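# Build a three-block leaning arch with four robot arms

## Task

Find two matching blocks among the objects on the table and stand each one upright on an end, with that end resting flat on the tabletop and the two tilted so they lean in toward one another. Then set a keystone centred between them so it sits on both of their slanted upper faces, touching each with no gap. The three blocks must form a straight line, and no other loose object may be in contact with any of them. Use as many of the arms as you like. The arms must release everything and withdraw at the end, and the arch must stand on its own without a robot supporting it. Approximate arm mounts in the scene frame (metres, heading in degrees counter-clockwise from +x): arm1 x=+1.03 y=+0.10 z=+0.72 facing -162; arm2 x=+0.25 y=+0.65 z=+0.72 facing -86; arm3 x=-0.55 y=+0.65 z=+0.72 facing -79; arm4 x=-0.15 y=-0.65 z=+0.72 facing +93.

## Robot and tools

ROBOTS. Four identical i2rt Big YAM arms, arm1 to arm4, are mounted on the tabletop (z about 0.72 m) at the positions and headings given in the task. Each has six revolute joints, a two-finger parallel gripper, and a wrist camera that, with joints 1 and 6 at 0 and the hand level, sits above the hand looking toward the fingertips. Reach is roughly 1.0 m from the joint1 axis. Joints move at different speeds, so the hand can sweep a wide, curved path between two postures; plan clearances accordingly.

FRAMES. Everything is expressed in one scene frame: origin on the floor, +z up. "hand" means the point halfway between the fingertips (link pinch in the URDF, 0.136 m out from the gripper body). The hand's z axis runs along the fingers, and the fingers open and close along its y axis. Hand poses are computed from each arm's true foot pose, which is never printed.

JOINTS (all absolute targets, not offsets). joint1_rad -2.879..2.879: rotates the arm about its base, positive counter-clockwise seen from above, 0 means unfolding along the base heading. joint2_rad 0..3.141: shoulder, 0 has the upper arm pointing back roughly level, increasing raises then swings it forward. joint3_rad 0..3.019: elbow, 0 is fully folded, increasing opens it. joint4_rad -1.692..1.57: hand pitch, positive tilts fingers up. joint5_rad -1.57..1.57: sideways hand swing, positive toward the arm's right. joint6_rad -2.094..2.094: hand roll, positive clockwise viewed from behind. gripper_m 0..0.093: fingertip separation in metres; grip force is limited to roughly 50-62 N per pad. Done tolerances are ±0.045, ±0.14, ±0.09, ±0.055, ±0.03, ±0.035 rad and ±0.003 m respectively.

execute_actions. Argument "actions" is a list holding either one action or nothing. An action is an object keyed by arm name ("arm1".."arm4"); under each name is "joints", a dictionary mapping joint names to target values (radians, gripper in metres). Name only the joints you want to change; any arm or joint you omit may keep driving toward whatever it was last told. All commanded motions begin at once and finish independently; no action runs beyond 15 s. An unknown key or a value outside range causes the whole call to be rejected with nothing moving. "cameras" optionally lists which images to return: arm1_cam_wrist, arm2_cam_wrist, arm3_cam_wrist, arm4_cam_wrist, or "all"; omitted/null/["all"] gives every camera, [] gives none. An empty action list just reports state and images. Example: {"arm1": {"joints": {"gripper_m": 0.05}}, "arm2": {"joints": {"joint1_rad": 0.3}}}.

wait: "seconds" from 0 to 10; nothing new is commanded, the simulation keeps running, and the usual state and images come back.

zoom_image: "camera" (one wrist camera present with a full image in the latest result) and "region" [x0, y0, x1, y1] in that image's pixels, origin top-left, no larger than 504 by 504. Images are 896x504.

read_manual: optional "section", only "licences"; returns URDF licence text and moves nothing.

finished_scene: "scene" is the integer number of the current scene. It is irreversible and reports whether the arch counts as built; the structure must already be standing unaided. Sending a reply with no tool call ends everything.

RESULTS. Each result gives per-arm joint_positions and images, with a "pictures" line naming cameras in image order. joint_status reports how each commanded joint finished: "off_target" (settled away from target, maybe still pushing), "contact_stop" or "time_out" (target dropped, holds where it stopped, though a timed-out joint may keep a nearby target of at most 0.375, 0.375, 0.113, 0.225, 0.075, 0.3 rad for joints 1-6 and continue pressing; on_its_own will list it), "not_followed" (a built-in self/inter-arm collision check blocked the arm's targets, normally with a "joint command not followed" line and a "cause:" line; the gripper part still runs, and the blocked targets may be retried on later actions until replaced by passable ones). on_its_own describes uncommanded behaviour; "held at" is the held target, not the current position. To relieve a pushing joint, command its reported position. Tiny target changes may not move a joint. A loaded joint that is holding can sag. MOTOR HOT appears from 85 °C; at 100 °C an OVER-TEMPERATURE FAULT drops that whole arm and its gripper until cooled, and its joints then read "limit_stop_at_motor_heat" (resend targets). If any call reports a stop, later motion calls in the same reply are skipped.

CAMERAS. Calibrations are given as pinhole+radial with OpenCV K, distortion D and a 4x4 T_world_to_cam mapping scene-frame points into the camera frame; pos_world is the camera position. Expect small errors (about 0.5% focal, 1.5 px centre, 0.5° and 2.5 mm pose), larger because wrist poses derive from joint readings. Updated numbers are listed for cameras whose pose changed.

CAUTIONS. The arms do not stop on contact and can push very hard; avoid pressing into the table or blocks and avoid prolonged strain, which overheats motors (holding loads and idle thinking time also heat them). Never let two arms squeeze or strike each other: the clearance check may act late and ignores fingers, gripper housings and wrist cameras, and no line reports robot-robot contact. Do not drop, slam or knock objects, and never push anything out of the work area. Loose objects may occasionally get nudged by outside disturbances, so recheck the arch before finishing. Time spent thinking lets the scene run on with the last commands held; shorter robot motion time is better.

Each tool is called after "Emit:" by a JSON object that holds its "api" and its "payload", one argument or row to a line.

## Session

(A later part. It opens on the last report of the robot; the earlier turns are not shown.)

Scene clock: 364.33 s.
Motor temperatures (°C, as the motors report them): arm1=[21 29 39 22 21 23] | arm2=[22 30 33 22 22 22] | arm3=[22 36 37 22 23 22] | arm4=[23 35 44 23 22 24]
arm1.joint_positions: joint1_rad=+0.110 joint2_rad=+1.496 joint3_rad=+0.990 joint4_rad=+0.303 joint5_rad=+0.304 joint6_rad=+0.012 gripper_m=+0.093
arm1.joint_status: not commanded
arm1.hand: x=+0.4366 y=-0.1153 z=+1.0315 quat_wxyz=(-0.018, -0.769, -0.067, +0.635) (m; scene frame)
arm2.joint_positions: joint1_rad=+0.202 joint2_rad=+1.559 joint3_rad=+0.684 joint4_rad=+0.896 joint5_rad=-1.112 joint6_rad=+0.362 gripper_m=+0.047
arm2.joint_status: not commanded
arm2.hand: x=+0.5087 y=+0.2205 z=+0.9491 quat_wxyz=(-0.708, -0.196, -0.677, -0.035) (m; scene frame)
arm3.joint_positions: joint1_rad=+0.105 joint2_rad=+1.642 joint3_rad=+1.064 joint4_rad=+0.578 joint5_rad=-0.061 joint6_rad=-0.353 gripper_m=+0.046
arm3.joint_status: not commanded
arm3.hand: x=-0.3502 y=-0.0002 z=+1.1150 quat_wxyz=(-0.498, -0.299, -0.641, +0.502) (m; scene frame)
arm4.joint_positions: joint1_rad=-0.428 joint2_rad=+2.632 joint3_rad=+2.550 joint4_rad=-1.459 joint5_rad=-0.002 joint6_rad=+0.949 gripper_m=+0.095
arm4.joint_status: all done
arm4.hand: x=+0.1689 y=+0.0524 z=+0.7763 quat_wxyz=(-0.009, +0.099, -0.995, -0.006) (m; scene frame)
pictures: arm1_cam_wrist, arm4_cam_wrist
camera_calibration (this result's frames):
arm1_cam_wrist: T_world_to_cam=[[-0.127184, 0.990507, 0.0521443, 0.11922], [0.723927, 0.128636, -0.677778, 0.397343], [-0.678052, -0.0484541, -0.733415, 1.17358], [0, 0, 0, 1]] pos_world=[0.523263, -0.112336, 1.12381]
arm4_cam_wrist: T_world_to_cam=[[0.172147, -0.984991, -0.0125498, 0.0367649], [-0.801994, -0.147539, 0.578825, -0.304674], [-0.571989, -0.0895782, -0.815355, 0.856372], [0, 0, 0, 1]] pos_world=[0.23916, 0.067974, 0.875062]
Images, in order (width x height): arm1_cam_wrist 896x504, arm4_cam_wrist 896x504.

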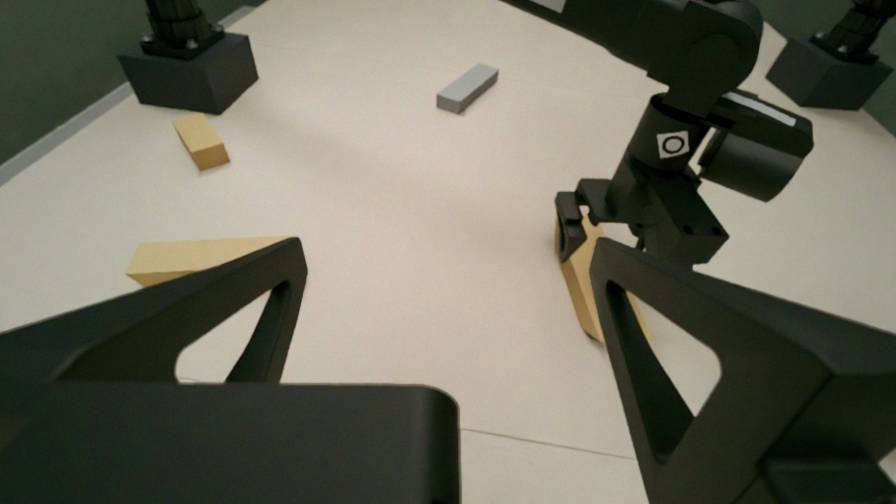

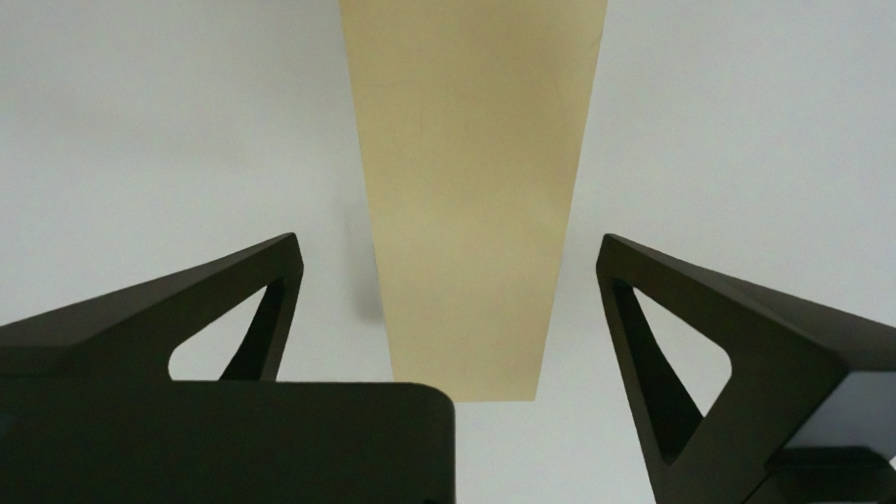

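Emit:
{"api": "execute_actions", "payload": {
  "actions": [
    {"arm4":{"joints":{"joint2_rad":2.672}}}
  ],
  "cameras": ["arm4_cam_wrist"]
}}

Scene clock: 367.53 s.
Motor temperatures (°C, as the motors report them): arm1=[21 29 39 22 21 23] | arm2=[22 30 33 22 22 22] | arm3=[22 36 37 22 23 22] | arm4=[23 36 44 23 22 24]
arm1.joint_positions: joint1_rad=+0.110 joint2_rad=+1.496 joint3_rad=+0.990 joint4_rad=+0.303 joint5_rad=+0.304 joint6_rad=+0.012 gripper_m=+0.093
arm1.joint_status: not commanded
arm1.hand: x=+0.4366 y=-0.1153 z=+1.0315 quat_wxyz=(-0.018, -0.769, -0.067, +0.635) (m; scene frame)
arm2.joint_positions: joint1_rad=+0.202 joint2_rad=+1.559 joint3_rad=+0.684 joint4_rad=+0.896 joint5_rad=-1.112 joint6_rad=+0.362 gripper_m=+0.047
arm2.joint_status: not commanded
arm2.hand: x=+0.5087 y=+0.2205 z=+0.9491 quat_wxyz=(-0.708, -0.196, -0.677, -0.035) (m; scene frame)
arm3.joint_positions: joint1_rad=+0.105 joint2_rad=+1.642 joint3_rad=+1.064 joint4_rad=+0.578 joint5_rad=-0.061 joint6_rad=-0.353 gripper_m=+0.046
arm3.joint_status: not commanded
arm3.hand: x=-0.3502 y=-0.0002 z=+1.1150 quat_wxyz=(-0.498, -0.299, -0.641, +0.502) (m; scene frame)
arm4.joint_positions: joint1_rad=-0.428 joint2_rad=+2.661 joint3_rad=+2.550 joint4_rad=-1.459 joint5_rad=-0.002 joint6_rad=+0.949 gripper_m=+0.095
arm4.joint_status: all done
arm4.hand: x=+0.1671 y=+0.0479 z=+0.7541 quat_wxyz=(-0.001, +0.098, -0.995, +0.006) (m; scene frame)
pictures: arm4_cam_wrist
camera_calibration (this result's frames):
arm4_cam_wrist: T_world_to_cam=[[0.171833, -0.98506, 0.0114184, 0.014297], [-0.795045, -0.131824, 0.592052, -0.305797], [-0.581702, -0.110812, -0.805819, 0.832252], [0, 0, 0, 1]] pos_world=[0.238543, 0.0659957, 0.851529]
Images, in order (width x height): arm4_cam_wrist 896x504.

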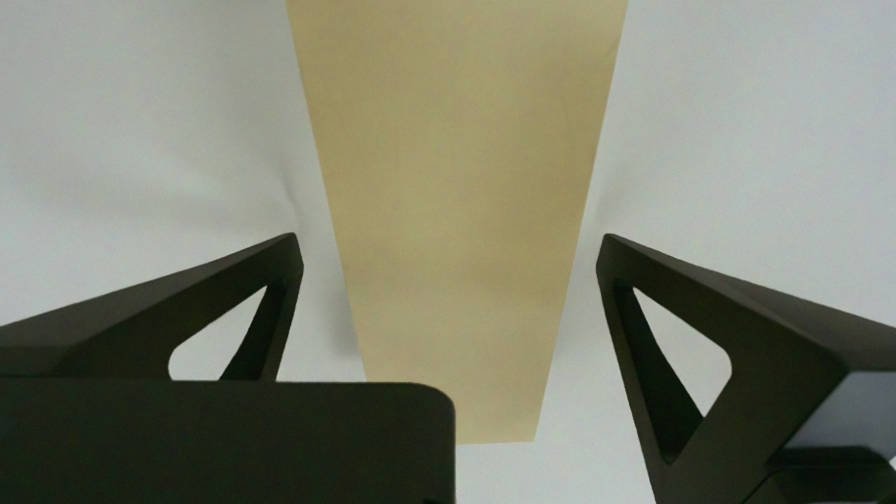

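Emit:
{"api": "execute_actions", "payload": {
  "actions": [
    {"arm4":{"joints":{"gripper_m":0}}}
  ],
  "cameras": []
}}

Emit:
{"api": "execute_actions", "payload": {
  "actions": [
    {"arm4":{"joints":{"joint2_rad":2.3}}}
  ],
  "cameras": ["arm4_cam_wrist"]
}}

Emit:
{"api": "execute_actions", "payload": {
  "actions": [
    {"arm4":{"joints":{"joint2_rad":1.1,"joint3_rad":1.2,"joint4_rad":-1.6}},"arm2":{"joints":{"joint3_rad":0.99,"joint5_rad":-0.53,"joint4_rad":0.7}}}
  ],
  "cameras": []
}}

Emit:
{"api": "execute_actions", "payload": {
  "actions": [
    {"arm2":{"joints":{"joint1_rad":-0.235}},"arm3":{"joints":{"joint1_rad":0.53,"joint2_rad":2.3,"joint3_rad":2.08,"joint4_rad":0.71,"joint5_rad":0.362,"joint6_rad":-0.37}}}
  ],
  "cameras": []
}}

Emit:
{"api": "execute_actions", "payload": {
  "actions": [
    {"arm2":{"joints":{"joint2_rad":1.99,"joint4_rad":1.1}},"arm3":{"joints":{"joint2_rad":2.59}},"arm1":{"joints":{"joint1_rad":-0.1,"joint2_rad":1.7,"joint3_rad":2.3,"joint4_rad":-1.2,"joint5_rad":0}}}
  ]
}}

Scene clock: 381.87 s.
Motor temperatures (°C, as the motors report them): arm1=[21 29 39 22 21 23] | arm2=[22 30 33 22 22 22] | arm3=[22 35 37 22 23 22] | arm4=[23 38 45 23 22 24]
arm1.joint_positions: joint1_rad=+0.110 joint2_rad=+1.496 joint3_rad=+0.990 joint4_rad=+0.303 joint5_rad=+0.304 joint6_rad=+0.012 gripper_m=+0.093
arm1.joint_status: not commanded
arm1.hand: x=+0.4366 y=-0.1153 z=+1.0315 quat_wxyz=(-0.018, -0.769, -0.067, +0.635) (m; scene frame)
arm2.joint_positions: joint1_rad=+0.202 joint2_rad=+1.559 joint3_rad=+0.684 joint4_rad=+0.896 joint5_rad=-1.112 joint6_rad=+0.362 gripper_m=+0.047
arm2.joint_status: not commanded
arm2.hand: x=+0.5087 y=+0.2205 z=+0.9491 quat_wxyz=(-0.708, -0.196, -0.677, -0.035) (m; scene frame)
arm3.joint_positions: joint1_rad=+0.105 joint2_rad=+1.642 joint3_rad=+1.064 joint4_rad=+0.578 joint5_rad=-0.061 joint6_rad=-0.353 gripper_m=+0.046
arm3.joint_status: not commanded
arm3.hand: x=-0.3502 y=-0.0002 z=+1.1150 quat_wxyz=(-0.498, -0.299, -0.641, +0.502) (m; scene frame)
arm4.joint_positions: joint1_rad=-0.428 joint2_rad=+2.661 joint3_rad=+2.550 joint4_rad=-1.456 joint5_rad=-0.001 joint6_rad=+0.950 gripper_m=+0.060
arm4.joint_status: gripper_m off_target (ended at +0.060, target +0.000)
arm4.hand: x=+0.1676 y=+0.0483 z=+0.7540 quat_wxyz=(-0.002, +0.098, -0.995, +0.006) (m; scene frame)
pictures: none
No camera images: the call's "cameras" was empty. Leave "cameras" out to get every camera's image.

Scene clock: 383.67 s.
Motor temperatures (°C, as the motors report them): arm1=[21 29 39 22 21 23] | arm2=[22 30 33 22 22 22] | arm3=[22 35 37 22 23 22] | arm4=[23 39 44 23 22 24]
arm1.joint_positions: joint1_rad=+0.110 joint2_rad=+1.496 joint3_rad=+0.990 joint4_rad=+0.303 joint5_rad=+0.304 joint6_rad=+0.012 gripper_m=+0.093
arm1.joint_status: not commanded
arm1.hand: x=+0.4366 y=-0.1153 z=+1.0315 quat_wxyz=(-0.018, -0.769, -0.067, +0.635) (m; scene frame)
arm2.joint_positions: joint1_rad=+0.202 joint2_rad=+1.559 joint3_rad=+0.684 joint4_rad=+0.896 joint5_rad=-1.112 joint6_rad=+0.362 gripper_m=+0.047
arm2.joint_status: not commanded
arm2.hand: x=+0.5087 y=+0.2205 z=+0.9491 quat_wxyz=(-0.708, -0.196, -0.677, -0.035) (m; scene frame)
arm3.joint_positions: joint1_rad=+0.105 joint2_rad=+1.642 joint3_rad=+1.064 joint4_rad=+0.578 joint5_rad=-0.061 joint6_rad=-0.353 gripper_m=+0.046
arm3.joint_status: not commanded
arm3.hand: x=-0.3502 y=-0.0002 z=+1.1150 quat_wxyz=(-0.498, -0.299, -0.641, +0.502) (m; scene frame)
arm4.joint_positions: joint1_rad=-0.428 joint2_rad=+2.327 joint3_rad=+2.579 joint4_rad=-1.456 joint5_rad=-0.001 joint6_rad=+0.950 gripper_m=+0.060
arm4.joint_status: all done
arm4.hand: x=+0.1742 y=+0.0699 z=+1.0219 quat_wxyz=(-0.093, +0.097, -0.979, -0.151) (m; scene frame)
pictures: arm4_cam_wrist
camera_calibration (this result's frames):
arm4_cam_wrist: T_world_to_cam=[[0.194864, -0.938783, -0.284102, 0.326517], [-0.869876, -0.299233, 0.392141, -0.226861], [-0.453148, 0.170719, -0.874935, 1.08319], [0, 0, 0, 1]] pos_world=[0.22988, 0.053723, 1.12945]
Images, in order (width x height): arm4_cam_wrist 896x504.

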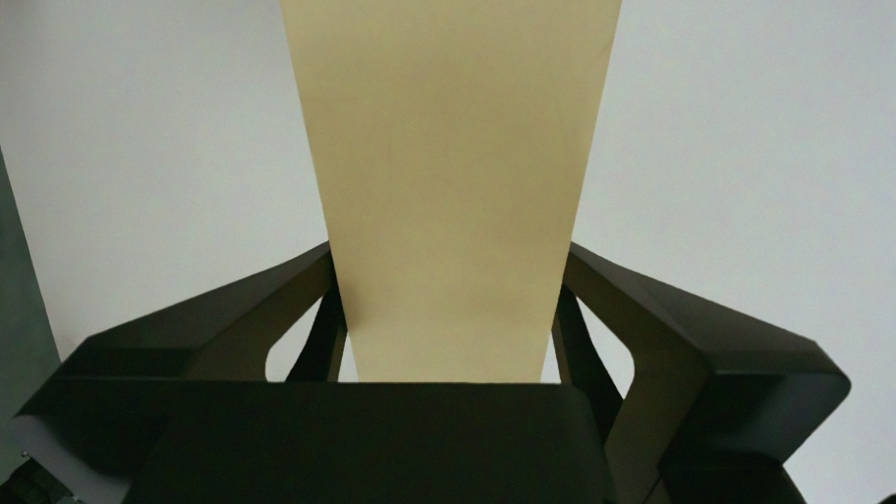

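Scene clock: 385.43 s.
Motor temperatures (°C, as the motors report them): arm1=[21 29 39 22 21 23] | arm2=[22 30 34 22 22 22] | arm3=[22 35 37 22 23 22] | arm4=[23 38 44 23 22 24]
arm1.joint_positions: joint1_rad=+0.110 joint2_rad=+1.496 joint3_rad=+0.990 joint4_rad=+0.303 joint5_rad=+0.304 joint6_rad=+0.012 gripper_m=+0.093
arm1.joint_status: not commanded
arm1.hand: x=+0.4366 y=-0.1153 z=+1.0315 quat_wxyz=(-0.018, -0.769, -0.067, +0.635) (m; scene frame)
arm2.joint_positions: joint1_rad=+0.202 joint2_rad=+1.569 joint3_rad=+0.941 joint4_rad=+0.691 joint5_rad=-0.534 joint6_rad=+0.362 gripper_m=+0.047
arm2.joint_status: all done
arm2.hand: x=+0.4755 y=+0.0705 z=+1.0296 quat_wxyz=(-0.705, -0.367, -0.580, +0.177) (m; scene frame)
arm3.joint_positions: joint1_rad=+0.105 joint2_rad=+1.642 joint3_rad=+1.064 joint4_rad=+0.578 joint5_rad=-0.061 joint6_rad=-0.353 gripper_m=+0.046
arm3.joint_status: not commanded
arm3.hand: x=-0.3502 y=-0.0002 z=+1.1150 quat_wxyz=(-0.498, -0.299, -0.641, +0.502) (m; scene frame)
arm4.joint_positions: joint1_rad=-0.428 joint2_rad=+1.114 joint3_rad=+1.195 joint4_rad=-1.599 joint5_rad=-0.001 joint6_rad=+0.952 gripper_m=+0.060
arm4.joint_status: all done
arm4.hand: x=-0.0238 y=-0.3661 z=+1.0878 quat_wxyz=(-0.015, +0.097, -0.995, -0.016) (m; scene frame)
pictures: none
No camera images: the call's "cameras" was empty. Leave "cameras" out to get every camera's image.

Scene clock: 387.53 s.
Motor temperatures (°C, as the motors report them): arm1=[21 29 39 22 21 23] | arm2=[22 30 35 22 22 22] | arm3=[22 36 38 22 23 22] | arm4=[23 37 44 23 22 24]
arm1.joint_positions: joint1_rad=+0.110 joint2_rad=+1.496 joint3_rad=+0.990 joint4_rad=+0.303 joint5_rad=+0.304 joint6_rad=+0.012 gripper_m=+0.093
arm1.joint_status: not commanded
arm1.hand: x=+0.4366 y=-0.1153 z=+1.0315 quat_wxyz=(-0.018, -0.769, -0.067, +0.635) (m; scene frame)
arm2.joint_positions: joint1_rad=-0.244 joint2_rad=+1.569 joint3_rad=+0.941 joint4_rad=+0.690 joint5_rad=-0.528 joint6_rad=+0.362 gripper_m=+0.047
arm2.joint_status: all done
arm2.hand: x=+0.2000 y=+0.0310 z=+1.0317 quat_wxyz=(-0.650, -0.487, -0.481, +0.330) (m; scene frame)
arm3.joint_positions: joint1_rad=+0.521 joint2_rad=+2.333 joint3_rad=+2.009 joint4_rad=+0.679 joint5_rad=+0.364 joint6_rad=-0.368 gripper_m=+0.046
arm3.joint_status: all done
arm3.hand: x=-0.0090 y=-0.0883 z=+1.1376 quat_wxyz=(-0.597, -0.284, -0.507, +0.553) (m; scene frame)
arm4.joint_positions: joint1_rad=-0.428 joint2_rad=+1.114 joint3_rad=+1.195 joint4_rad=-1.599 joint5_rad=-0.001 joint6_rad=+0.952 gripper_m=+0.060
arm4.joint_status: not commanded
arm4.hand: x=-0.0238 y=-0.3661 z=+1.0878 quat_wxyz=(-0.015, +0.097, -0.995, -0.016) (m; scene frame)
pictures: none
No camera images: the call's "cameras" was empty. Leave "cameras" out to get every camera's image.

Scene clock: 389.50 s.
Motor temperatures (°C, as the motors report them): arm1=[22 29 40 22 21 23] | arm2=[22 31 35 22 22 22] | arm3=[22 36 38 22 23 22] | arm4=[23 36 43 23 22 24]
arm1.joint_positions: joint1_rad=-0.111 joint2_rad=+1.689 joint3_rad=+2.270 joint4_rad=-1.194 joint5_rad=+0.004 joint6_rad=+0.011 gripper_m=+0.093
arm1.joint_status: all done
arm1.hand: x=+0.3899 y=-0.0377 z=+1.3189 quat_wxyz=(-0.044, -0.883, -0.087, +0.458) (m; scene frame)
arm2.joint_positions: joint1_rad=-0.244 joint2_rad=+2.023 joint3_rad=+0.941 joint4_rad=+1.060 joint5_rad=-0.528 joint6_rad=+0.362 gripper_m=+0.047
arm2.joint_status: all done
arm2.hand: x=+0.1923 y=-0.0004 z=+0.8326 quat_wxyz=(-0.634, -0.516, -0.488, +0.306) (m; scene frame)
arm3.joint_positions: joint1_rad=+0.521 joint2_rad=+2.635 joint3_rad=+2.027 joint4_rad=+0.682 joint5_rad=+0.364 joint6_rad=-0.368 gripper_m=+0.046
arm3.joint_status: all done
arm3.hand: x=+0.0030 y=-0.1027 z=+0.8739 quat_wxyz=(-0.515, -0.295, -0.615, +0.519) (m; scene frame)
arm4.joint_positions: joint1_rad=-0.428 joint2_rad=+1.114 joint3_rad=+1.195 joint4_rad=-1.599 joint5_rad=-0.001 joint6_rad=+0.952 gripper_m=+0.060
arm4.joint_status: not commanded
arm4.hand: x=-0.0238 y=-0.3661 z=+1.0878 quat_wxyz=(-0.015, +0.097, -0.995, -0.016) (m; scene frame)
pictures: arm1_cam_wrist, arm2_cam_wrist, arm3_cam_wrist, arm4_cam_wrist
camera_calibration (this result's frames):
arm1_cam_wrist: T_world_to_cam=[[-0.193626, 0.98107, -0.00337752, 0.120251], [0.929579, 0.182361, -0.320356, 0.0664186], [-0.313675, -0.065169, -0.947291, 1.49585], [0, 0, 0, 1]] pos_world=[0.430754, -0.0326033, 1.43869]
arm2_cam_wrist: T_world_to_cam=[[-0.896133, -0.28333, -0.341569, 0.454725], [0.0836, 0.648115, -0.75694, 0.618408], [0.43584, -0.706874, -0.557111, 0.502828], [0, 0, 0, 1]] pos_world=[0.136642, 0.0834738, 0.903548]
arm3_cam_wrist: T_world_to_cam=[[-0.901917, -0.272369, 0.335203, -0.317192], [-0.42493, 0.420613, -0.801573, 0.748455], [0.0773329, -0.86539, -0.495095, 0.464111], [0, 0, 0, 1]] pos_world=[-0.00393153, 0.000434353, 0.936044]
arm4_cam_wrist: T_world_to_cam=[[0.169576, -0.985032, -0.0309161, -0.318509], [-0.808385, -0.156972, 0.567339, -0.692375], [-0.5637, -0.0712152, -0.822904, 0.977775], [0, 0, 0, 1]] pos_world=[0.0454779, -0.352793, 1.18758]
Images, in order (width x height): arm1_cam_wrist 896x504, arm2_cam_wrist 896x504, arm3_cam_wrist 896x504, arm4_cam_wrist 896x504.

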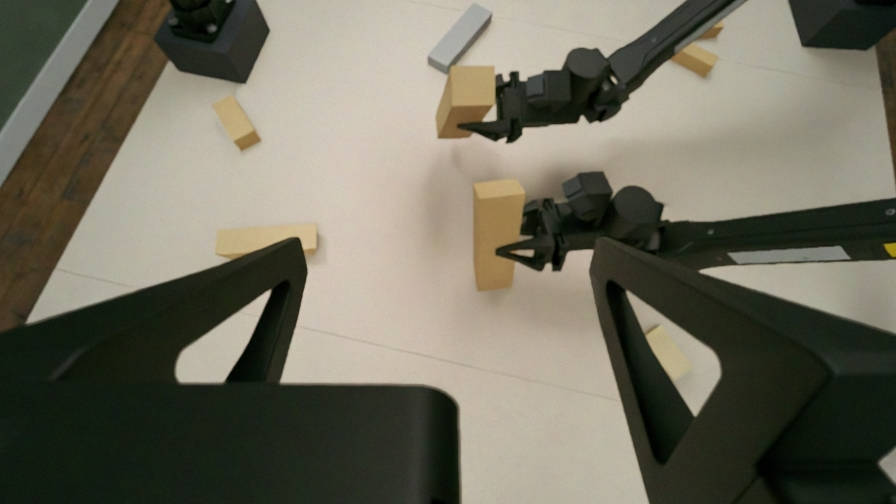

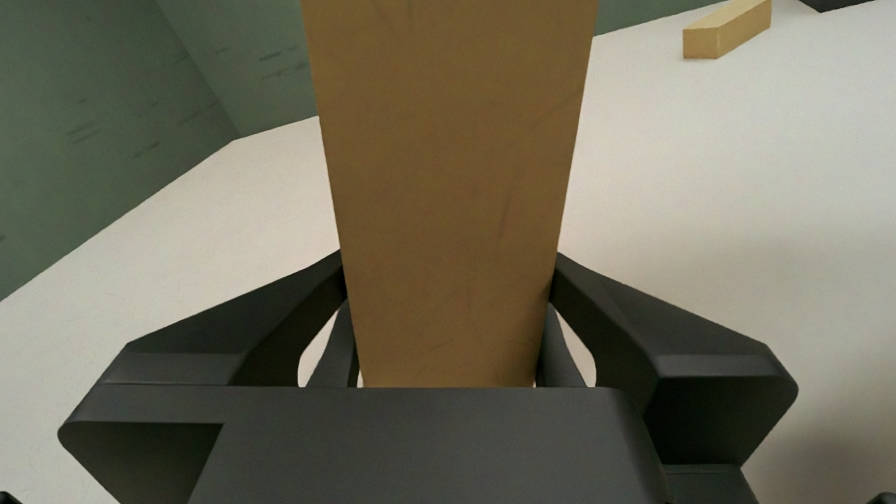

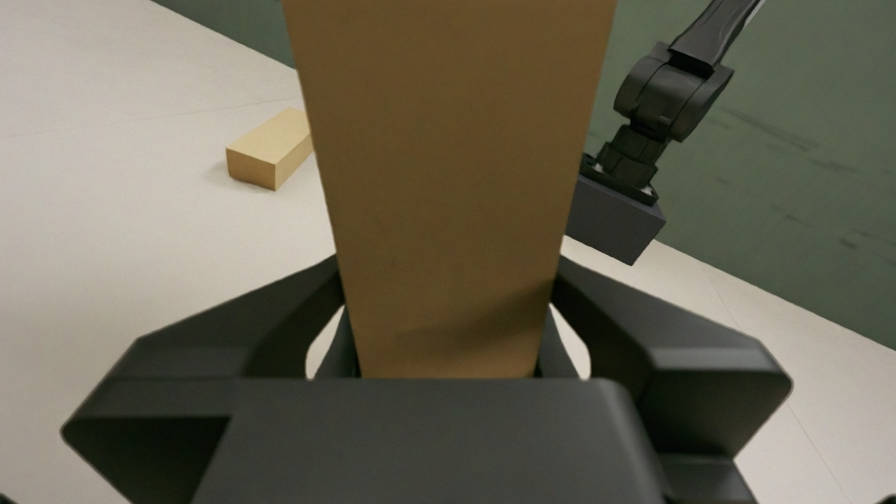

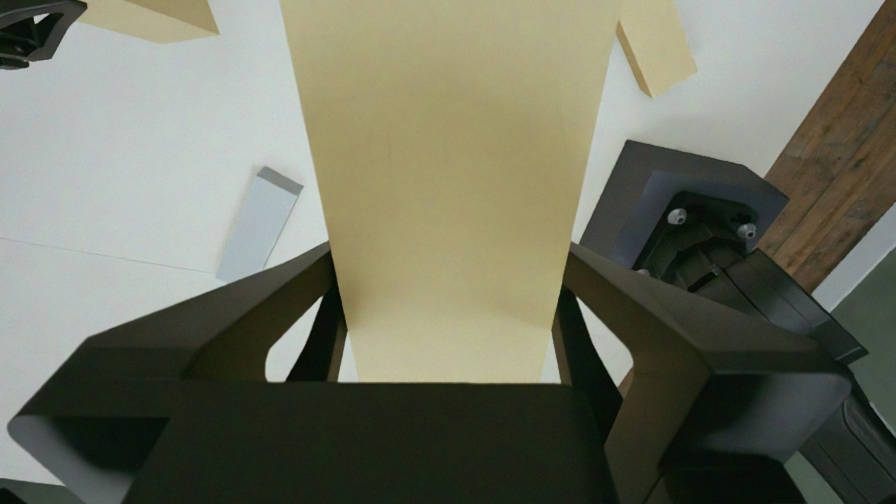

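Emit:
{"api": "execute_actions", "payload": {
  "actions": [
    {"arm2":{"joints":{"joint4_rad":1.125}},"arm3":{"joints":{"joint2_rad":2.66,"joint4_rad":0.672}},"arm1":{"joints":{"joint1_rad":-0.15,"joint2_rad":2.0}}}
  ],
  "cameras": ["arm1_cam_wrist"]
}}

Scene clock: 396.30 s.
Motor temperatures (°C, as the motors report them): arm1=[21 29 40 22 21 23] | arm2=[22 32 35 23 22 22] | arm3=[22 37 38 22 23 22] | arm4=[23 34 43 23 22 24]
arm1.joint_positions: joint1_rad=-0.144 joint2_rad=+1.999 joint3_rad=+2.262 joint4_rad=-1.200 joint5_rad=+0.003 joint6_rad=+0.011 gripper_m=+0.093
arm1.joint_status: all done
arm1.hand: x=+0.2859 y=-0.0315 z=+1.1003 quat_wxyz=(-0.022, -0.947, -0.077, +0.311) (m; scene frame)
arm2.joint_positions: joint1_rad=-0.244 joint2_rad=+2.023 joint3_rad=+0.941 joint4_rad=+1.083 joint5_rad=-0.528 joint6_rad=+0.362 gripper_m=+0.047
arm2.joint_status: all done
arm2.hand: x=+0.1923 y=-0.0004 z=+0.8376 quat_wxyz=(-0.638, -0.509, -0.486, +0.312) (m; scene frame)
arm3.joint_positions: joint1_rad=+0.521 joint2_rad=+2.680 joint3_rad=+2.027 joint4_rad=+0.661 joint5_rad=+0.364 joint6_rad=-0.368 gripper_m=+0.046
arm3.joint_status: all done
arm3.hand: x=+0.0002 y=-0.0994 z=+0.8279 quat_wxyz=(-0.494, -0.297, -0.639, +0.509) (m; scene frame)
arm4.joint_positions: joint1_rad=-0.428 joint2_rad=+1.114 joint3_rad=+1.195 joint4_rad=-1.599 joint5_rad=-0.001 joint6_rad=+0.952 gripper_m=+0.060
arm4.joint_status: not commanded
arm4.hand: x=-0.0238 y=-0.3661 z=+1.0878 quat_wxyz=(-0.015, +0.097, -0.995, -0.016) (m; scene frame)
pictures: arm1_cam_wrist
camera_calibration (this result's frames):
arm1_cam_wrist: T_world_to_cam=[[-0.157485, 0.987521, 0.0000058643, 0.0793737], [0.987517, 0.157485, -0.00296611, -0.274672], [-0.00293002, -0.000461328, -0.999996, 1.22772], [0, 0, 0, 1]] pos_world=[0.287341, -0.0345602, 1.2269]
Images, in order (width x height): arm1_cam_wrist 896x504.

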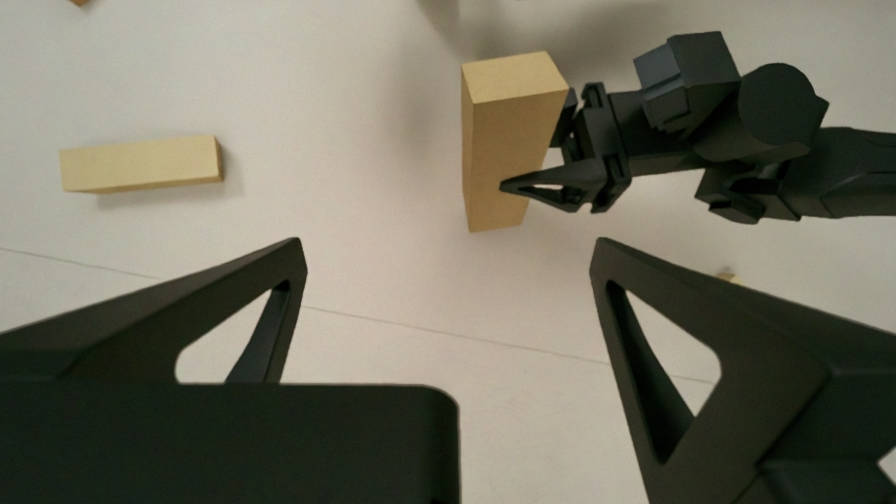

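Emit:
{"api": "execute_actions", "payload": {
  "actions": [
    {"arm2":{"joints":{"joint2_rad":2.045,"joint4_rad":1.16}},"arm1":{"joints":{"joint1_rad":-0.21,"joint3_rad":2.5,"joint4_rad":-1.1}}}
  ],
  "cameras": ["arm1_cam_wrist"]
}}

Scene clock: 401.53 s.
Motor temperatures (°C, as the motors report them): arm1=[21 30 41 22 21 23] | arm2=[22 32 36 23 22 22] | arm3=[22 38 38 22 23 22] | arm4=[23 33 42 23 22 24]
arm1.joint_positions: joint1_rad=-0.216 joint2_rad=+1.990 joint3_rad=+2.463 joint4_rad=-1.109 joint5_rad=+0.002 joint6_rad=+0.011 gripper_m=+0.093
arm1.joint_status: all done
arm1.hand: x=+0.2586 y=+0.0191 z=+1.2297 quat_wxyz=(-0.020, -0.892, -0.041, +0.450) (m; scene frame)
arm2.joint_positions: joint1_rad=-0.244 joint2_rad=+2.062 joint3_rad=+0.941 joint4_rad=+1.120 joint5_rad=-0.528 joint6_rad=+0.362 gripper_m=+0.047
arm2.joint_status: all done
arm2.hand: x=+0.1925 y=+0.0007 z=+0.8216 quat_wxyz=(-0.638, -0.509, -0.487, +0.312) (m; scene frame)
arm3.joint_positions: joint1_rad=+0.521 joint2_rad=+2.680 joint3_rad=+2.027 joint4_rad=+0.661 joint5_rad=+0.364 joint6_rad=-0.368 gripper_m=+0.046
arm3.joint_status: not commanded
arm3.hand: x=+0.0002 y=-0.0994 z=+0.8279 quat_wxyz=(-0.494, -0.297, -0.639, +0.509) (m; scene frame)
arm4.joint_positions: joint1_rad=-0.428 joint2_rad=+1.114 joint3_rad=+1.195 joint4_rad=-1.599 joint5_rad=-0.001 joint6_rad=+0.952 gripper_m=+0.060
arm4.joint_status: not commanded
arm4.hand: x=-0.0238 y=-0.3661 z=+1.0878 quat_wxyz=(-0.015, +0.097, -0.995, -0.016) (m; scene frame)
pictures: arm1_cam_wrist
camera_calibration (this result's frames):
arm1_cam_wrist: T_world_to_cam=[[-0.0900071, 0.995933, -0.00404671, 0.0124903], [0.950318, 0.0846675, -0.299546, 0.120483], [-0.297985, -0.0308069, -0.954073, 1.37741], [0, 0, 0, 1]] pos_world=[0.297075, 0.0197933, 1.35029]
Images, in order (width x height): arm1_cam_wrist 896x504.

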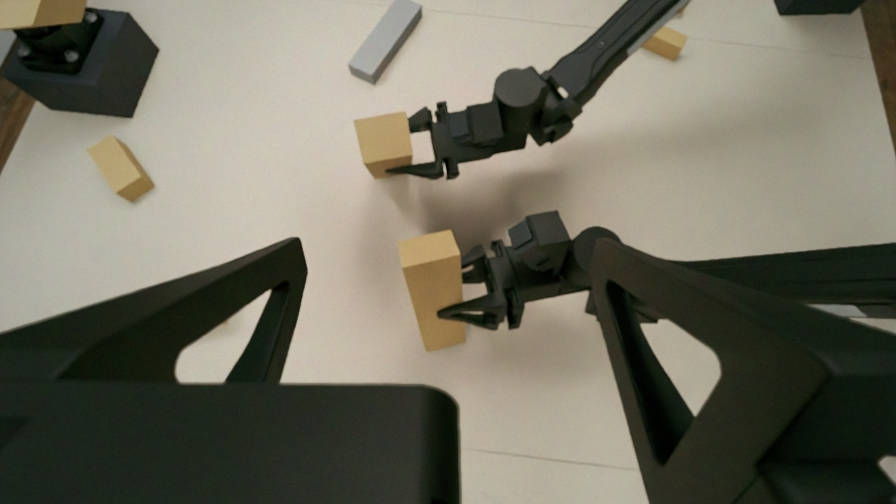

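Emit:
{"api": "zoom_image", "payload": {
  "camera": "arm1_cam_wrist",
  "region": [320, 100, 500, 280]
}}

Region (320, 100, 500, 280) of arm1_cam_wrist's 896x504 image, scaled by 2.800, with more detail than that image has.

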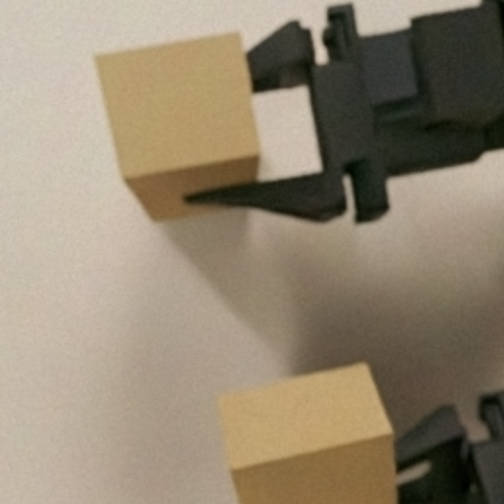

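Emit:
{"api": "execute_actions", "payload": {
  "actions": [
    {"arm2":{"joints":{"joint1_rad":-0.172,"joint3_rad":1.03,"joint5_rad":-0.432}},"arm3":{"joints":{"joint2_rad":2.682}}}
  ],
  "cameras": []
}}

Emit:
{"api": "execute_actions", "payload": {
  "actions": [
    {"arm2":{"joints":{"joint2_rad":2.08}}}
  ],
  "cameras": ["arm1_cam_wrist"]
}}

Emit:
{"api": "zoom_image", "payload": {
  "camera": "arm1_cam_wrist",
  "region": [320, 110, 520, 310]
}}

Scene clock: 423.57 s.
Motor temperatures (°C, as the motors report them): arm1=[21 32 43 22 21 23] | arm2=[22 33 36 23 22 22] | arm3=[22 40 38 22 23 22] | arm4=[23 30 41 23 22 24]
arm1.joint_positions: joint1_rad=-0.216 joint2_rad=+1.990 joint3_rad=+2.463 joint4_rad=-1.109 joint5_rad=+0.002 joint6_rad=+0.011 gripper_m=+0.093
arm1.joint_status: not commanded
arm1.hand: x=+0.2586 y=+0.0191 z=+1.2297 quat_wxyz=(-0.020, -0.892, -0.041, +0.450) (m; scene frame)
arm2.joint_positions: joint1_rad=-0.170 joint2_rad=+2.063 joint3_rad=+0.981 joint4_rad=+1.120 joint5_rad=-0.435 joint6_rad=+0.362 gripper_m=+0.047
arm2.joint_status: all done
arm2.hand: x=+0.2240 y=-0.0201 z=+0.8373 quat_wxyz=(-0.643, -0.500, -0.477, +0.329) (m; scene frame)
arm3.joint_positions: joint1_rad=+0.521 joint2_rad=+2.690 joint3_rad=+2.027 joint4_rad=+0.661 joint5_rad=+0.364 joint6_rad=-0.368 gripper_m=+0.046
arm3.joint_status: all done
arm3.hand: x=-0.0006 y=-0.0985 z=+0.8192 quat_wxyz=(-0.491, -0.297, -0.642, +0.508) (m; scene frame)
arm4.joint_positions: joint1_rad=-0.428 joint2_rad=+1.114 joint3_rad=+1.195 joint4_rad=-1.599 joint5_rad=-0.001 joint6_rad=+0.952 gripper_m=+0.060
arm4.joint_status: not commanded
arm4.hand: x=-0.0238 y=-0.3661 z=+1.0878 quat_wxyz=(-0.015, +0.097, -0.995, -0.016) (m; scene frame)
pictures: none
No camera images: the call's "cameras" was empty. Leave "cameras" out to get every camera's image.

Scene clock: 424.30 s.
Motor temperatures (°C, as the motors report them): arm1=[21 32 43 22 21 23] | arm2=[22 33 36 23 22 22] | arm3=[22 40 38 22 23 22] | arm4=[23 30 41 23 22 24]
arm1.joint_positions: joint1_rad=-0.216 joint2_rad=+1.990 joint3_rad=+2.463 joint4_rad=-1.109 joint5_rad=+0.002 joint6_rad=+0.011 gripper_m=+0.093
arm1.joint_status: not commanded
arm1.hand: x=+0.2586 y=+0.0191 z=+1.2297 quat_wxyz=(-0.020, -0.892, -0.041, +0.450) (m; scene frame)
arm2.joint_positions: joint1_rad=-0.170 joint2_rad=+2.098 joint3_rad=+0.981 joint4_rad=+1.121 joint5_rad=-0.435 joint6_rad=+0.362 gripper_m=+0.047
arm2.joint_status: all done
arm2.hand: x=+0.2241 y=-0.0190 z=+0.8145 quat_wxyz=(-0.636, -0.512, -0.481, +0.319) (m; scene frame)
arm3.joint_positions: joint1_rad=+0.521 joint2_rad=+2.690 joint3_rad=+2.027 joint4_rad=+0.661 joint5_rad=+0.364 joint6_rad=-0.368 gripper_m=+0.046
arm3.joint_status: not commanded
arm3.hand: x=-0.0006 y=-0.0985 z=+0.8192 quat_wxyz=(-0.491, -0.297, -0.642, +0.508) (m; scene frame)
arm4.joint_positions: joint1_rad=-0.428 joint2_rad=+1.114 joint3_rad=+1.195 joint4_rad=-1.599 joint5_rad=-0.001 joint6_rad=+0.952 gripper_m=+0.060
arm4.joint_status: not commanded
arm4.hand: x=-0.0238 y=-0.3661 z=+1.0878 quat_wxyz=(-0.015, +0.097, -0.995, -0.016) (m; scene frame)
pictures: arm1_cam_wrist
camera_calibration (this result's frames):
arm1_cam_wrist: T_world_to_cam=[[-0.0900071, 0.995933, -0.00404671, 0.0124903], [0.950318, 0.0846675, -0.299546, 0.120483], [-0.297985, -0.0308069, -0.954073, 1.37741], [0, 0, 0, 1]] pos_world=[0.297075, 0.0197933, 1.35029]
Images, in order (width x height): arm1_cam_wrist 896x504.

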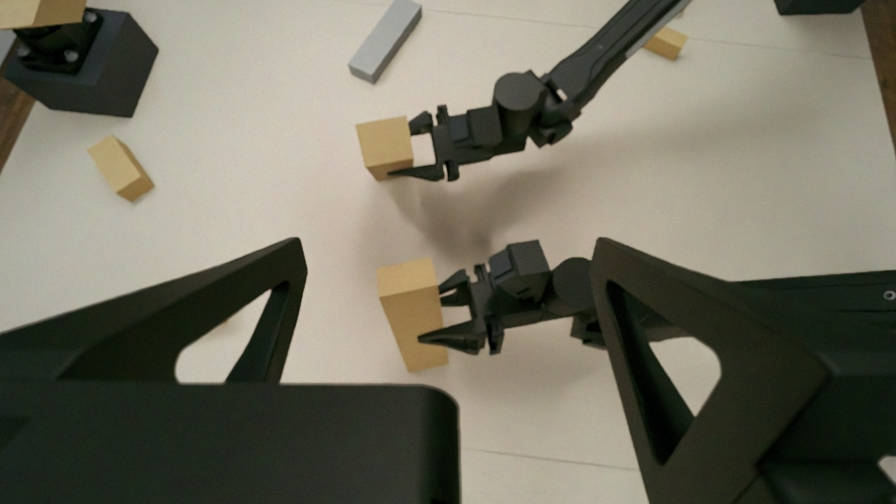

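Region (320, 110, 520, 310) of arm1_cam_wrist's 896x504 image, scaled by 2.520, with more detail than that image has.

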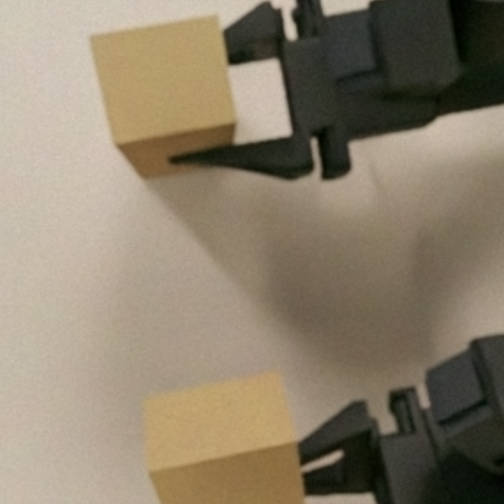

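Emit:
{"api": "execute_actions", "payload": {
  "actions": [
    {"arm2":{"joints":{"joint5_rad":-0.418}},"arm1":{"joints":{"joint1_rad":0.372,"joint4_rad":0.49,"joint5_rad":1.45}},"arm4":{"joints":{"joint1_rad":-0.4,"joint2_rad":1.6,"joint3_rad":2.1,"joint4_rad":-1.56,"joint6_rad":0.84}}}
  ],
  "cameras": []
}}

Emit:
{"api": "execute_actions", "payload": {
  "actions": [
    {"arm1":{"joints":{"joint2_rad":2.3,"joint3_rad":1.89}},"arm4":{"joints":{"joint2_rad":2.02}}}
  ],
  "cameras": ["arm1_cam_wrist","arm4_cam_wrist"]
}}

Scene clock: 441.20 s.
Motor temperatures (°C, as the motors report them): arm1=[22 32 44 22 21 23] | arm2=[22 34 36 23 22 22] | arm3=[22 40 39 22 23 22] | arm4=[23 30 42 23 22 24]
arm1.joint_positions: joint1_rad=+0.363 joint2_rad=+2.006 joint3_rad=+2.463 joint4_rad=+0.480 joint5_rad=+1.446 joint6_rad=+0.007 gripper_m=+0.093
arm1.joint_status: all done
arm1.hand: x=+0.4234 y=-0.1772 z=+1.4416 quat_wxyz=(-0.044, -0.428, +0.513, +0.743) (m; scene frame)
arm2.joint_positions: joint1_rad=-0.170 joint2_rad=+2.098 joint3_rad=+0.981 joint4_rad=+1.121 joint5_rad=-0.421 joint6_rad=+0.362 gripper_m=+0.047
arm2.joint_status: all done
arm2.hand: x=+0.2218 y=-0.0197 z=+0.8145 quat_wxyz=(-0.634, -0.516, -0.477, +0.324) (m; scene frame)
arm3.joint_positions: joint1_rad=+0.521 joint2_rad=+2.690 joint3_rad=+2.027 joint4_rad=+0.661 joint5_rad=+0.364 joint6_rad=-0.368 gripper_m=+0.046
arm3.joint_status: not commanded
arm3.hand: x=-0.0006 y=-0.0985 z=+0.8192 quat_wxyz=(-0.491, -0.297, -0.642, +0.508) (m; scene frame)
arm4.joint_positions: joint1_rad=-0.408 joint2_rad=+1.601 joint3_rad=+2.048 joint4_rad=-1.568 joint5_rad=-0.001 joint6_rad=+0.851 gripper_m=+0.060
arm4.joint_status: all done
arm4.hand: x=+0.0657 y=-0.1379 z=+1.2499 quat_wxyz=(-0.120, +0.154, -0.964, -0.182) (m; scene frame)
pictures: none
No camera images: the call's "cameras" was empty. Leave "cameras" out to get every camera's image.

Scene clock: 442.97 s.
Motor temperatures (°C, as the motors report them): arm1=[22 32 43 22 21 23] | arm2=[22 34 36 23 22 22] | arm3=[22 40 39 22 23 22] | arm4=[23 31 42 23 22 24]
arm1.joint_positions: joint1_rad=+0.363 joint2_rad=+2.283 joint3_rad=+1.860 joint4_rad=+0.483 joint5_rad=+1.448 joint6_rad=+0.007 gripper_m=+0.093
arm1.joint_status: all done
arm1.hand: x=+0.3283 y=-0.2489 z=+0.9720 quat_wxyz=(+0.247, -0.642, +0.283, +0.668) (m; scene frame)
arm2.joint_positions: joint1_rad=-0.170 joint2_rad=+2.098 joint3_rad=+0.981 joint4_rad=+1.121 joint5_rad=-0.421 joint6_rad=+0.362 gripper_m=+0.047
arm2.joint_status: not commanded
arm2.hand: x=+0.2218 y=-0.0197 z=+0.8145 quat_wxyz=(-0.634, -0.516, -0.477, +0.324) (m; scene frame)
arm3.joint_positions: joint1_rad=+0.521 joint2_rad=+2.690 joint3_rad=+2.027 joint4_rad=+0.661 joint5_rad=+0.364 joint6_rad=-0.368 gripper_m=+0.046
arm3.joint_status: not commanded
arm3.hand: x=-0.0006 y=-0.0985 z=+0.8192 quat_wxyz=(-0.491, -0.297, -0.642, +0.508) (m; scene frame)
arm4.joint_positions: joint1_rad=-0.408 joint2_rad=+2.022 joint3_rad=+2.068 joint4_rad=-1.567 joint5_rad=-0.001 joint6_rad=+0.850 gripper_m=+0.060
arm4.joint_status: all done
arm4.hand: x=+0.1022 y=-0.0593 z=+1.0117 quat_wxyz=(-0.014, +0.157, -0.987, -0.014) (m; scene frame)
pictures: arm1_cam_wrist, arm4_cam_wrist
camera_calibration (this result's frames):
arm1_cam_wrist: T_world_to_cam=[[0.691312, 0.719573, -0.0655942, 0.0192253], [0.379135, -0.438522, -0.814834, 0.557846], [-0.615097, 0.538436, -0.575971, 1.02234], [0, 0, 0, 1]] pos_world=[0.40405, -0.319671, 1.04465]
arm4_cam_wrist: T_world_to_cam=[[0.287459, -0.957477, -0.0245766, -0.0568159], [-0.784564, -0.25011, 0.567366, -0.507273], [-0.549387, -0.143813, -0.823099, 1.00245], [0, 0, 0, 1]] pos_world=[0.169076, -0.0371091, 1.11153]
Images, in order (width x height): arm1_cam_wrist 896x504, arm4_cam_wrist 896x504.

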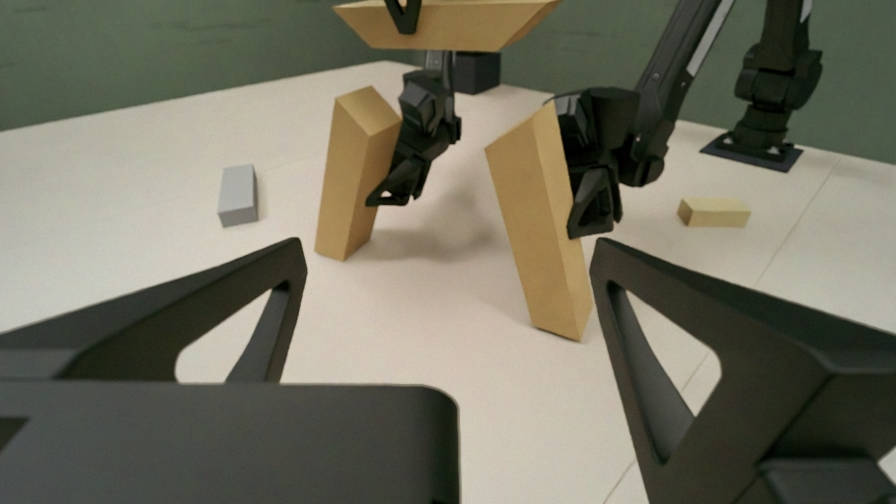

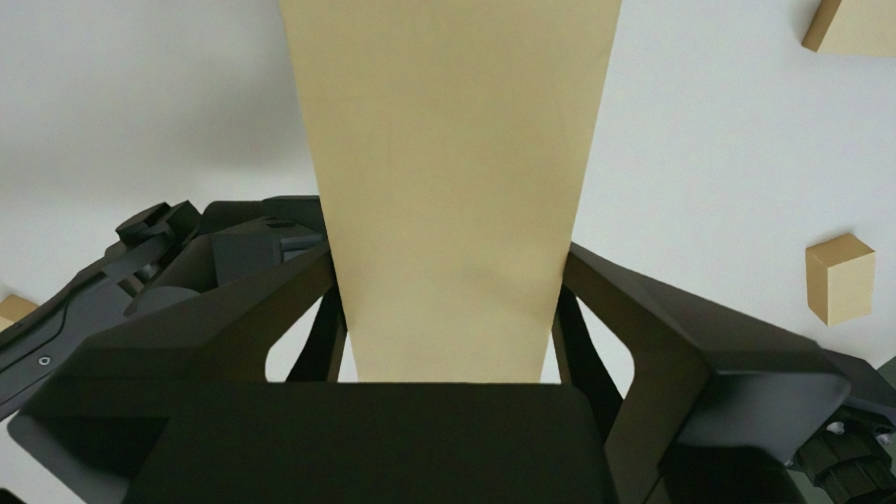

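Emit:
{"api": "execute_actions", "payload": {
  "actions": [
    {"arm4":{"joints":{"joint2_rad":2.055,"joint3_rad":1.985,"joint4_rad":-1.474}}}
  ],
  "cameras": ["arm1_cam_wrist"]
}}

Emit:
{"api": "zoom_image", "payload": {
  "camera": "arm1_cam_wrist",
  "region": [310, 30, 610, 180]
}}

Scene clock: 449.40 s.
Motor temperatures (°C, as the motors report them): arm1=[22 33 43 22 21 23] | arm2=[22 34 36 23 22 22] | arm3=[22 40 39 22 23 22] | arm4=[23 33 43 23 22 24]
arm1.joint_positions: joint1_rad=+0.363 joint2_rad=+2.283 joint3_rad=+1.860 joint4_rad=+0.483 joint5_rad=+1.448 joint6_rad=+0.007 gripper_m=+0.093
arm1.joint_status: not commanded
arm1.hand: x=+0.3283 y=-0.2489 z=+0.9720 quat_wxyz=(+0.247, -0.642, +0.283, +0.668) (m; scene frame)
arm2.joint_positions: joint1_rad=-0.170 joint2_rad=+2.098 joint3_rad=+0.981 joint4_rad=+1.121 joint5_rad=-0.421 joint6_rad=+0.362 gripper_m=+0.047
arm2.joint_status: not commanded
arm2.hand: x=+0.2218 y=-0.0197 z=+0.8145 quat_wxyz=(-0.634, -0.516, -0.477, +0.324) (m; scene frame)
arm3.joint_positions: joint1_rad=+0.521 joint2_rad=+2.690 joint3_rad=+2.027 joint4_rad=+0.661 joint5_rad=+0.364 joint6_rad=-0.368 gripper_m=+0.046
arm3.joint_status: not commanded
arm3.hand: x=-0.0006 y=-0.0985 z=+0.8192 quat_wxyz=(-0.491, -0.297, -0.642, +0.508) (m; scene frame)
arm4.joint_positions: joint1_rad=-0.408 joint2_rad=+2.072 joint3_rad=+1.981 joint4_rad=-1.487 joint5_rad=-0.001 joint6_rad=+0.850 gripper_m=+0.060
arm4.joint_status: all done
arm4.hand: x=+0.1025 y=-0.0601 z=+0.9480 quat_wxyz=(+0.001, +0.157, -0.988, +0.010) (m; scene frame)
pictures: arm1_cam_wrist
camera_calibration (this result's frames):
arm1_cam_wrist: T_world_to_cam=[[0.691312, 0.719573, -0.0655942, 0.0192253], [0.379135, -0.438522, -0.814834, 0.557846], [-0.615097, 0.538436, -0.575971, 1.02234], [0, 0, 0, 1]] pos_world=[0.40405, -0.319671, 1.04465]
Images, in order (width x height): arm1_cam_wrist 896x504.

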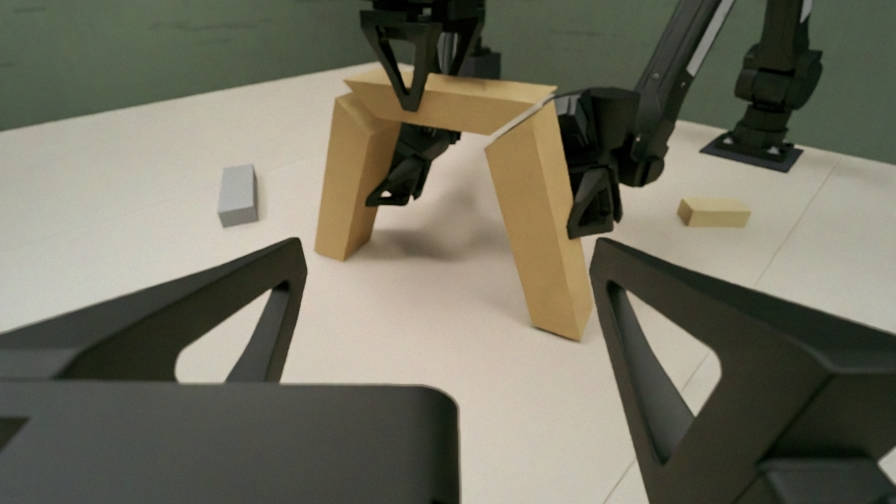

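Region (310, 30, 610, 180) of arm1_cam_wrist's 896x504 image, scaled by 1.680, with more detail than that image has.

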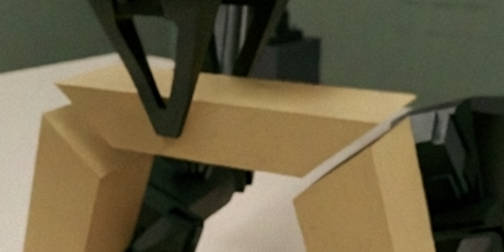

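Emit:
{"api": "execute_actions", "payload": {
  "actions": [
    {"arm1":{"joints":{"joint2_rad":1.61,"joint3_rad":0.83,"joint4_rad":0.9,"joint5_rad":0.6}}}
  ],
  "cameras": []
}}

Emit:
{"api": "execute_actions", "payload": {
  "actions": [
    {"arm1":{"joints":{"joint1_rad":-0.25,"joint5_rad":-0.25}}}
  ],
  "cameras": ["arm1_cam_wrist"]
}}

Scene clock: 461.10 s.
Motor temperatures (°C, as the motors report them): arm1=[21 33 43 22 21 23] | arm2=[22 34 36 23 22 22] | arm3=[22 41 39 22 23 22] | arm4=[23 35 42 23 22 24]
arm1.joint_positions: joint1_rad=+0.363 joint2_rad=+1.622 joint3_rad=+0.810 joint4_rad=+0.898 joint5_rad=+0.603 joint6_rad=+0.007 gripper_m=+0.093
arm1.joint_status: all done
arm1.hand: x=+0.5121 y=-0.1947 z=+0.9973 quat_wxyz=(-0.044, -0.681, -0.010, +0.731) (m; scene frame)
arm2.joint_positions: joint1_rad=-0.170 joint2_rad=+2.098 joint3_rad=+0.981 joint4_rad=+1.121 joint5_rad=-0.421 joint6_rad=+0.362 gripper_m=+0.047
arm2.joint_status: not commanded
arm2.hand: x=+0.2218 y=-0.0197 z=+0.8145 quat_wxyz=(-0.634, -0.516, -0.477, +0.324) (m; scene frame)
arm3.joint_positions: joint1_rad=+0.521 joint2_rad=+2.690 joint3_rad=+2.027 joint4_rad=+0.661 joint5_rad=+0.364 joint6_rad=-0.368 gripper_m=+0.046
arm3.joint_status: not commanded
arm3.hand: x=-0.0006 y=-0.0985 z=+0.8192 quat_wxyz=(-0.491, -0.297, -0.642, +0.508) (m; scene frame)
arm4.joint_positions: joint1_rad=-0.408 joint2_rad=+2.072 joint3_rad=+1.981 joint4_rad=-1.487 joint5_rad=-0.001 joint6_rad=+0.850 gripper_m=+0.060
arm4.joint_status: not commanded
arm4.hand: x=+0.1025 y=-0.0601 z=+0.9480 quat_wxyz=(+0.001, +0.157, -0.988, +0.010) (m; scene frame)
pictures: none
No camera images: the call's "cameras" was empty. Leave "cameras" out to get every camera's image.

Scene clock: 462.47 s.
Motor temperatures (°C, as the motors report them): arm1=[22 33 42 22 21 23] | arm2=[22 34 37 23 22 22] | arm3=[22 41 39 22 23 22] | arm4=[23 36 42 23 22 24]
arm1.joint_positions: joint1_rad=-0.253 joint2_rad=+1.622 joint3_rad=+0.810 joint4_rad=+0.898 joint5_rad=-0.247 joint6_rad=+0.007 gripper_m=+0.093
arm1.joint_status: all done
arm1.hand: x=+0.4222 y=+0.0175 z=+1.0016 quat_wxyz=(-0.106, -0.668, -0.113, +0.728) (m; scene frame)
arm2.joint_positions: joint1_rad=-0.170 joint2_rad=+2.098 joint3_rad=+0.981 joint4_rad=+1.121 joint5_rad=-0.421 joint6_rad=+0.362 gripper_m=+0.047
arm2.joint_status: not commanded
arm2.hand: x=+0.2218 y=-0.0197 z=+0.8145 quat_wxyz=(-0.634, -0.516, -0.477, +0.324) (m; scene frame)
arm3.joint_positions: joint1_rad=+0.521 joint2_rad=+2.690 joint3_rad=+2.027 joint4_rad=+0.661 joint5_rad=+0.364 joint6_rad=-0.368 gripper_m=+0.046
arm3.joint_status: not commanded
arm3.hand: x=-0.0006 y=-0.0985 z=+0.8192 quat_wxyz=(-0.491, -0.297, -0.642, +0.508) (m; scene frame)
arm4.joint_positions: joint1_rad=-0.408 joint2_rad=+2.072 joint3_rad=+1.981 joint4_rad=-1.487 joint5_rad=-0.001 joint6_rad=+0.850 gripper_m=+0.060
arm4.joint_status: not commanded
arm4.hand: x=+0.1025 y=-0.0601 z=+0.9480 quat_wxyz=(+0.001, +0.157, -0.988, +0.010) (m; scene frame)
pictures: arm1_cam_wrist
camera_calibration (this result's frames):
arm1_cam_wrist: T_world_to_cam=[[-0.307653, 0.951323, 0.0182768, 0.0982662], [0.491559, 0.175356, -0.853007, 0.643271], [-0.81469, -0.253446, -0.52158, 0.997427], [0, 0, 0, 1]] pos_world=[0.52662, 0.04651, 1.06716]
Images, in order (width x height): arm1_cam_wrist 896x504.

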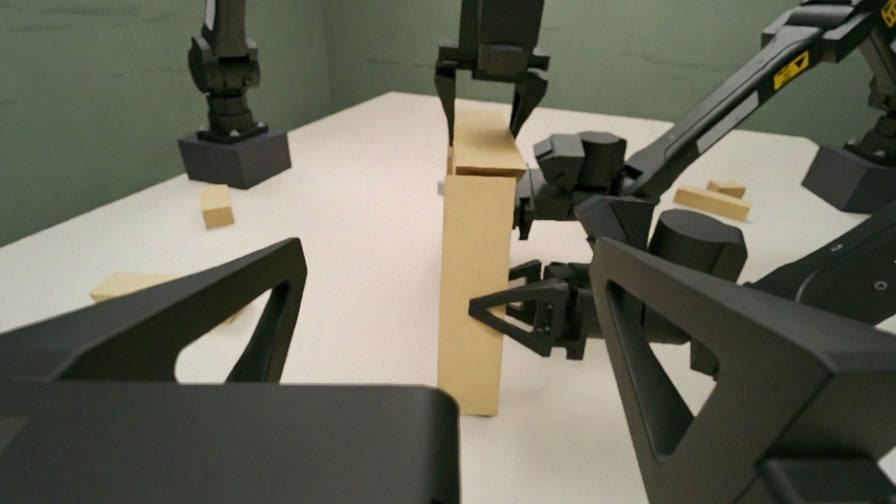

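Emit:
{"api": "zoom_image", "payload": {
  "camera": "arm1_cam_wrist",
  "region": [420, 80, 560, 220]
}}

Region (420, 80, 560, 220) of arm1_cam_wrist's 896x504 image, scaled by 3.600, with more detail than that image has.

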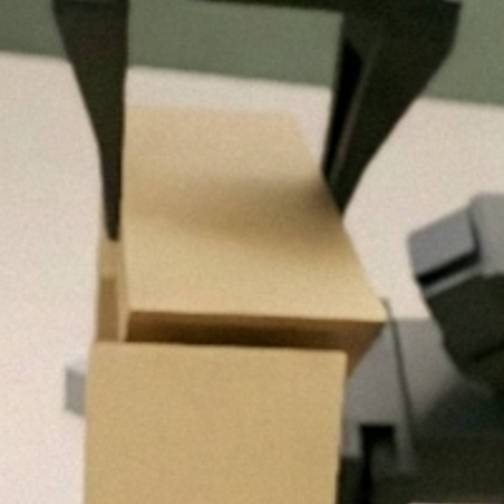

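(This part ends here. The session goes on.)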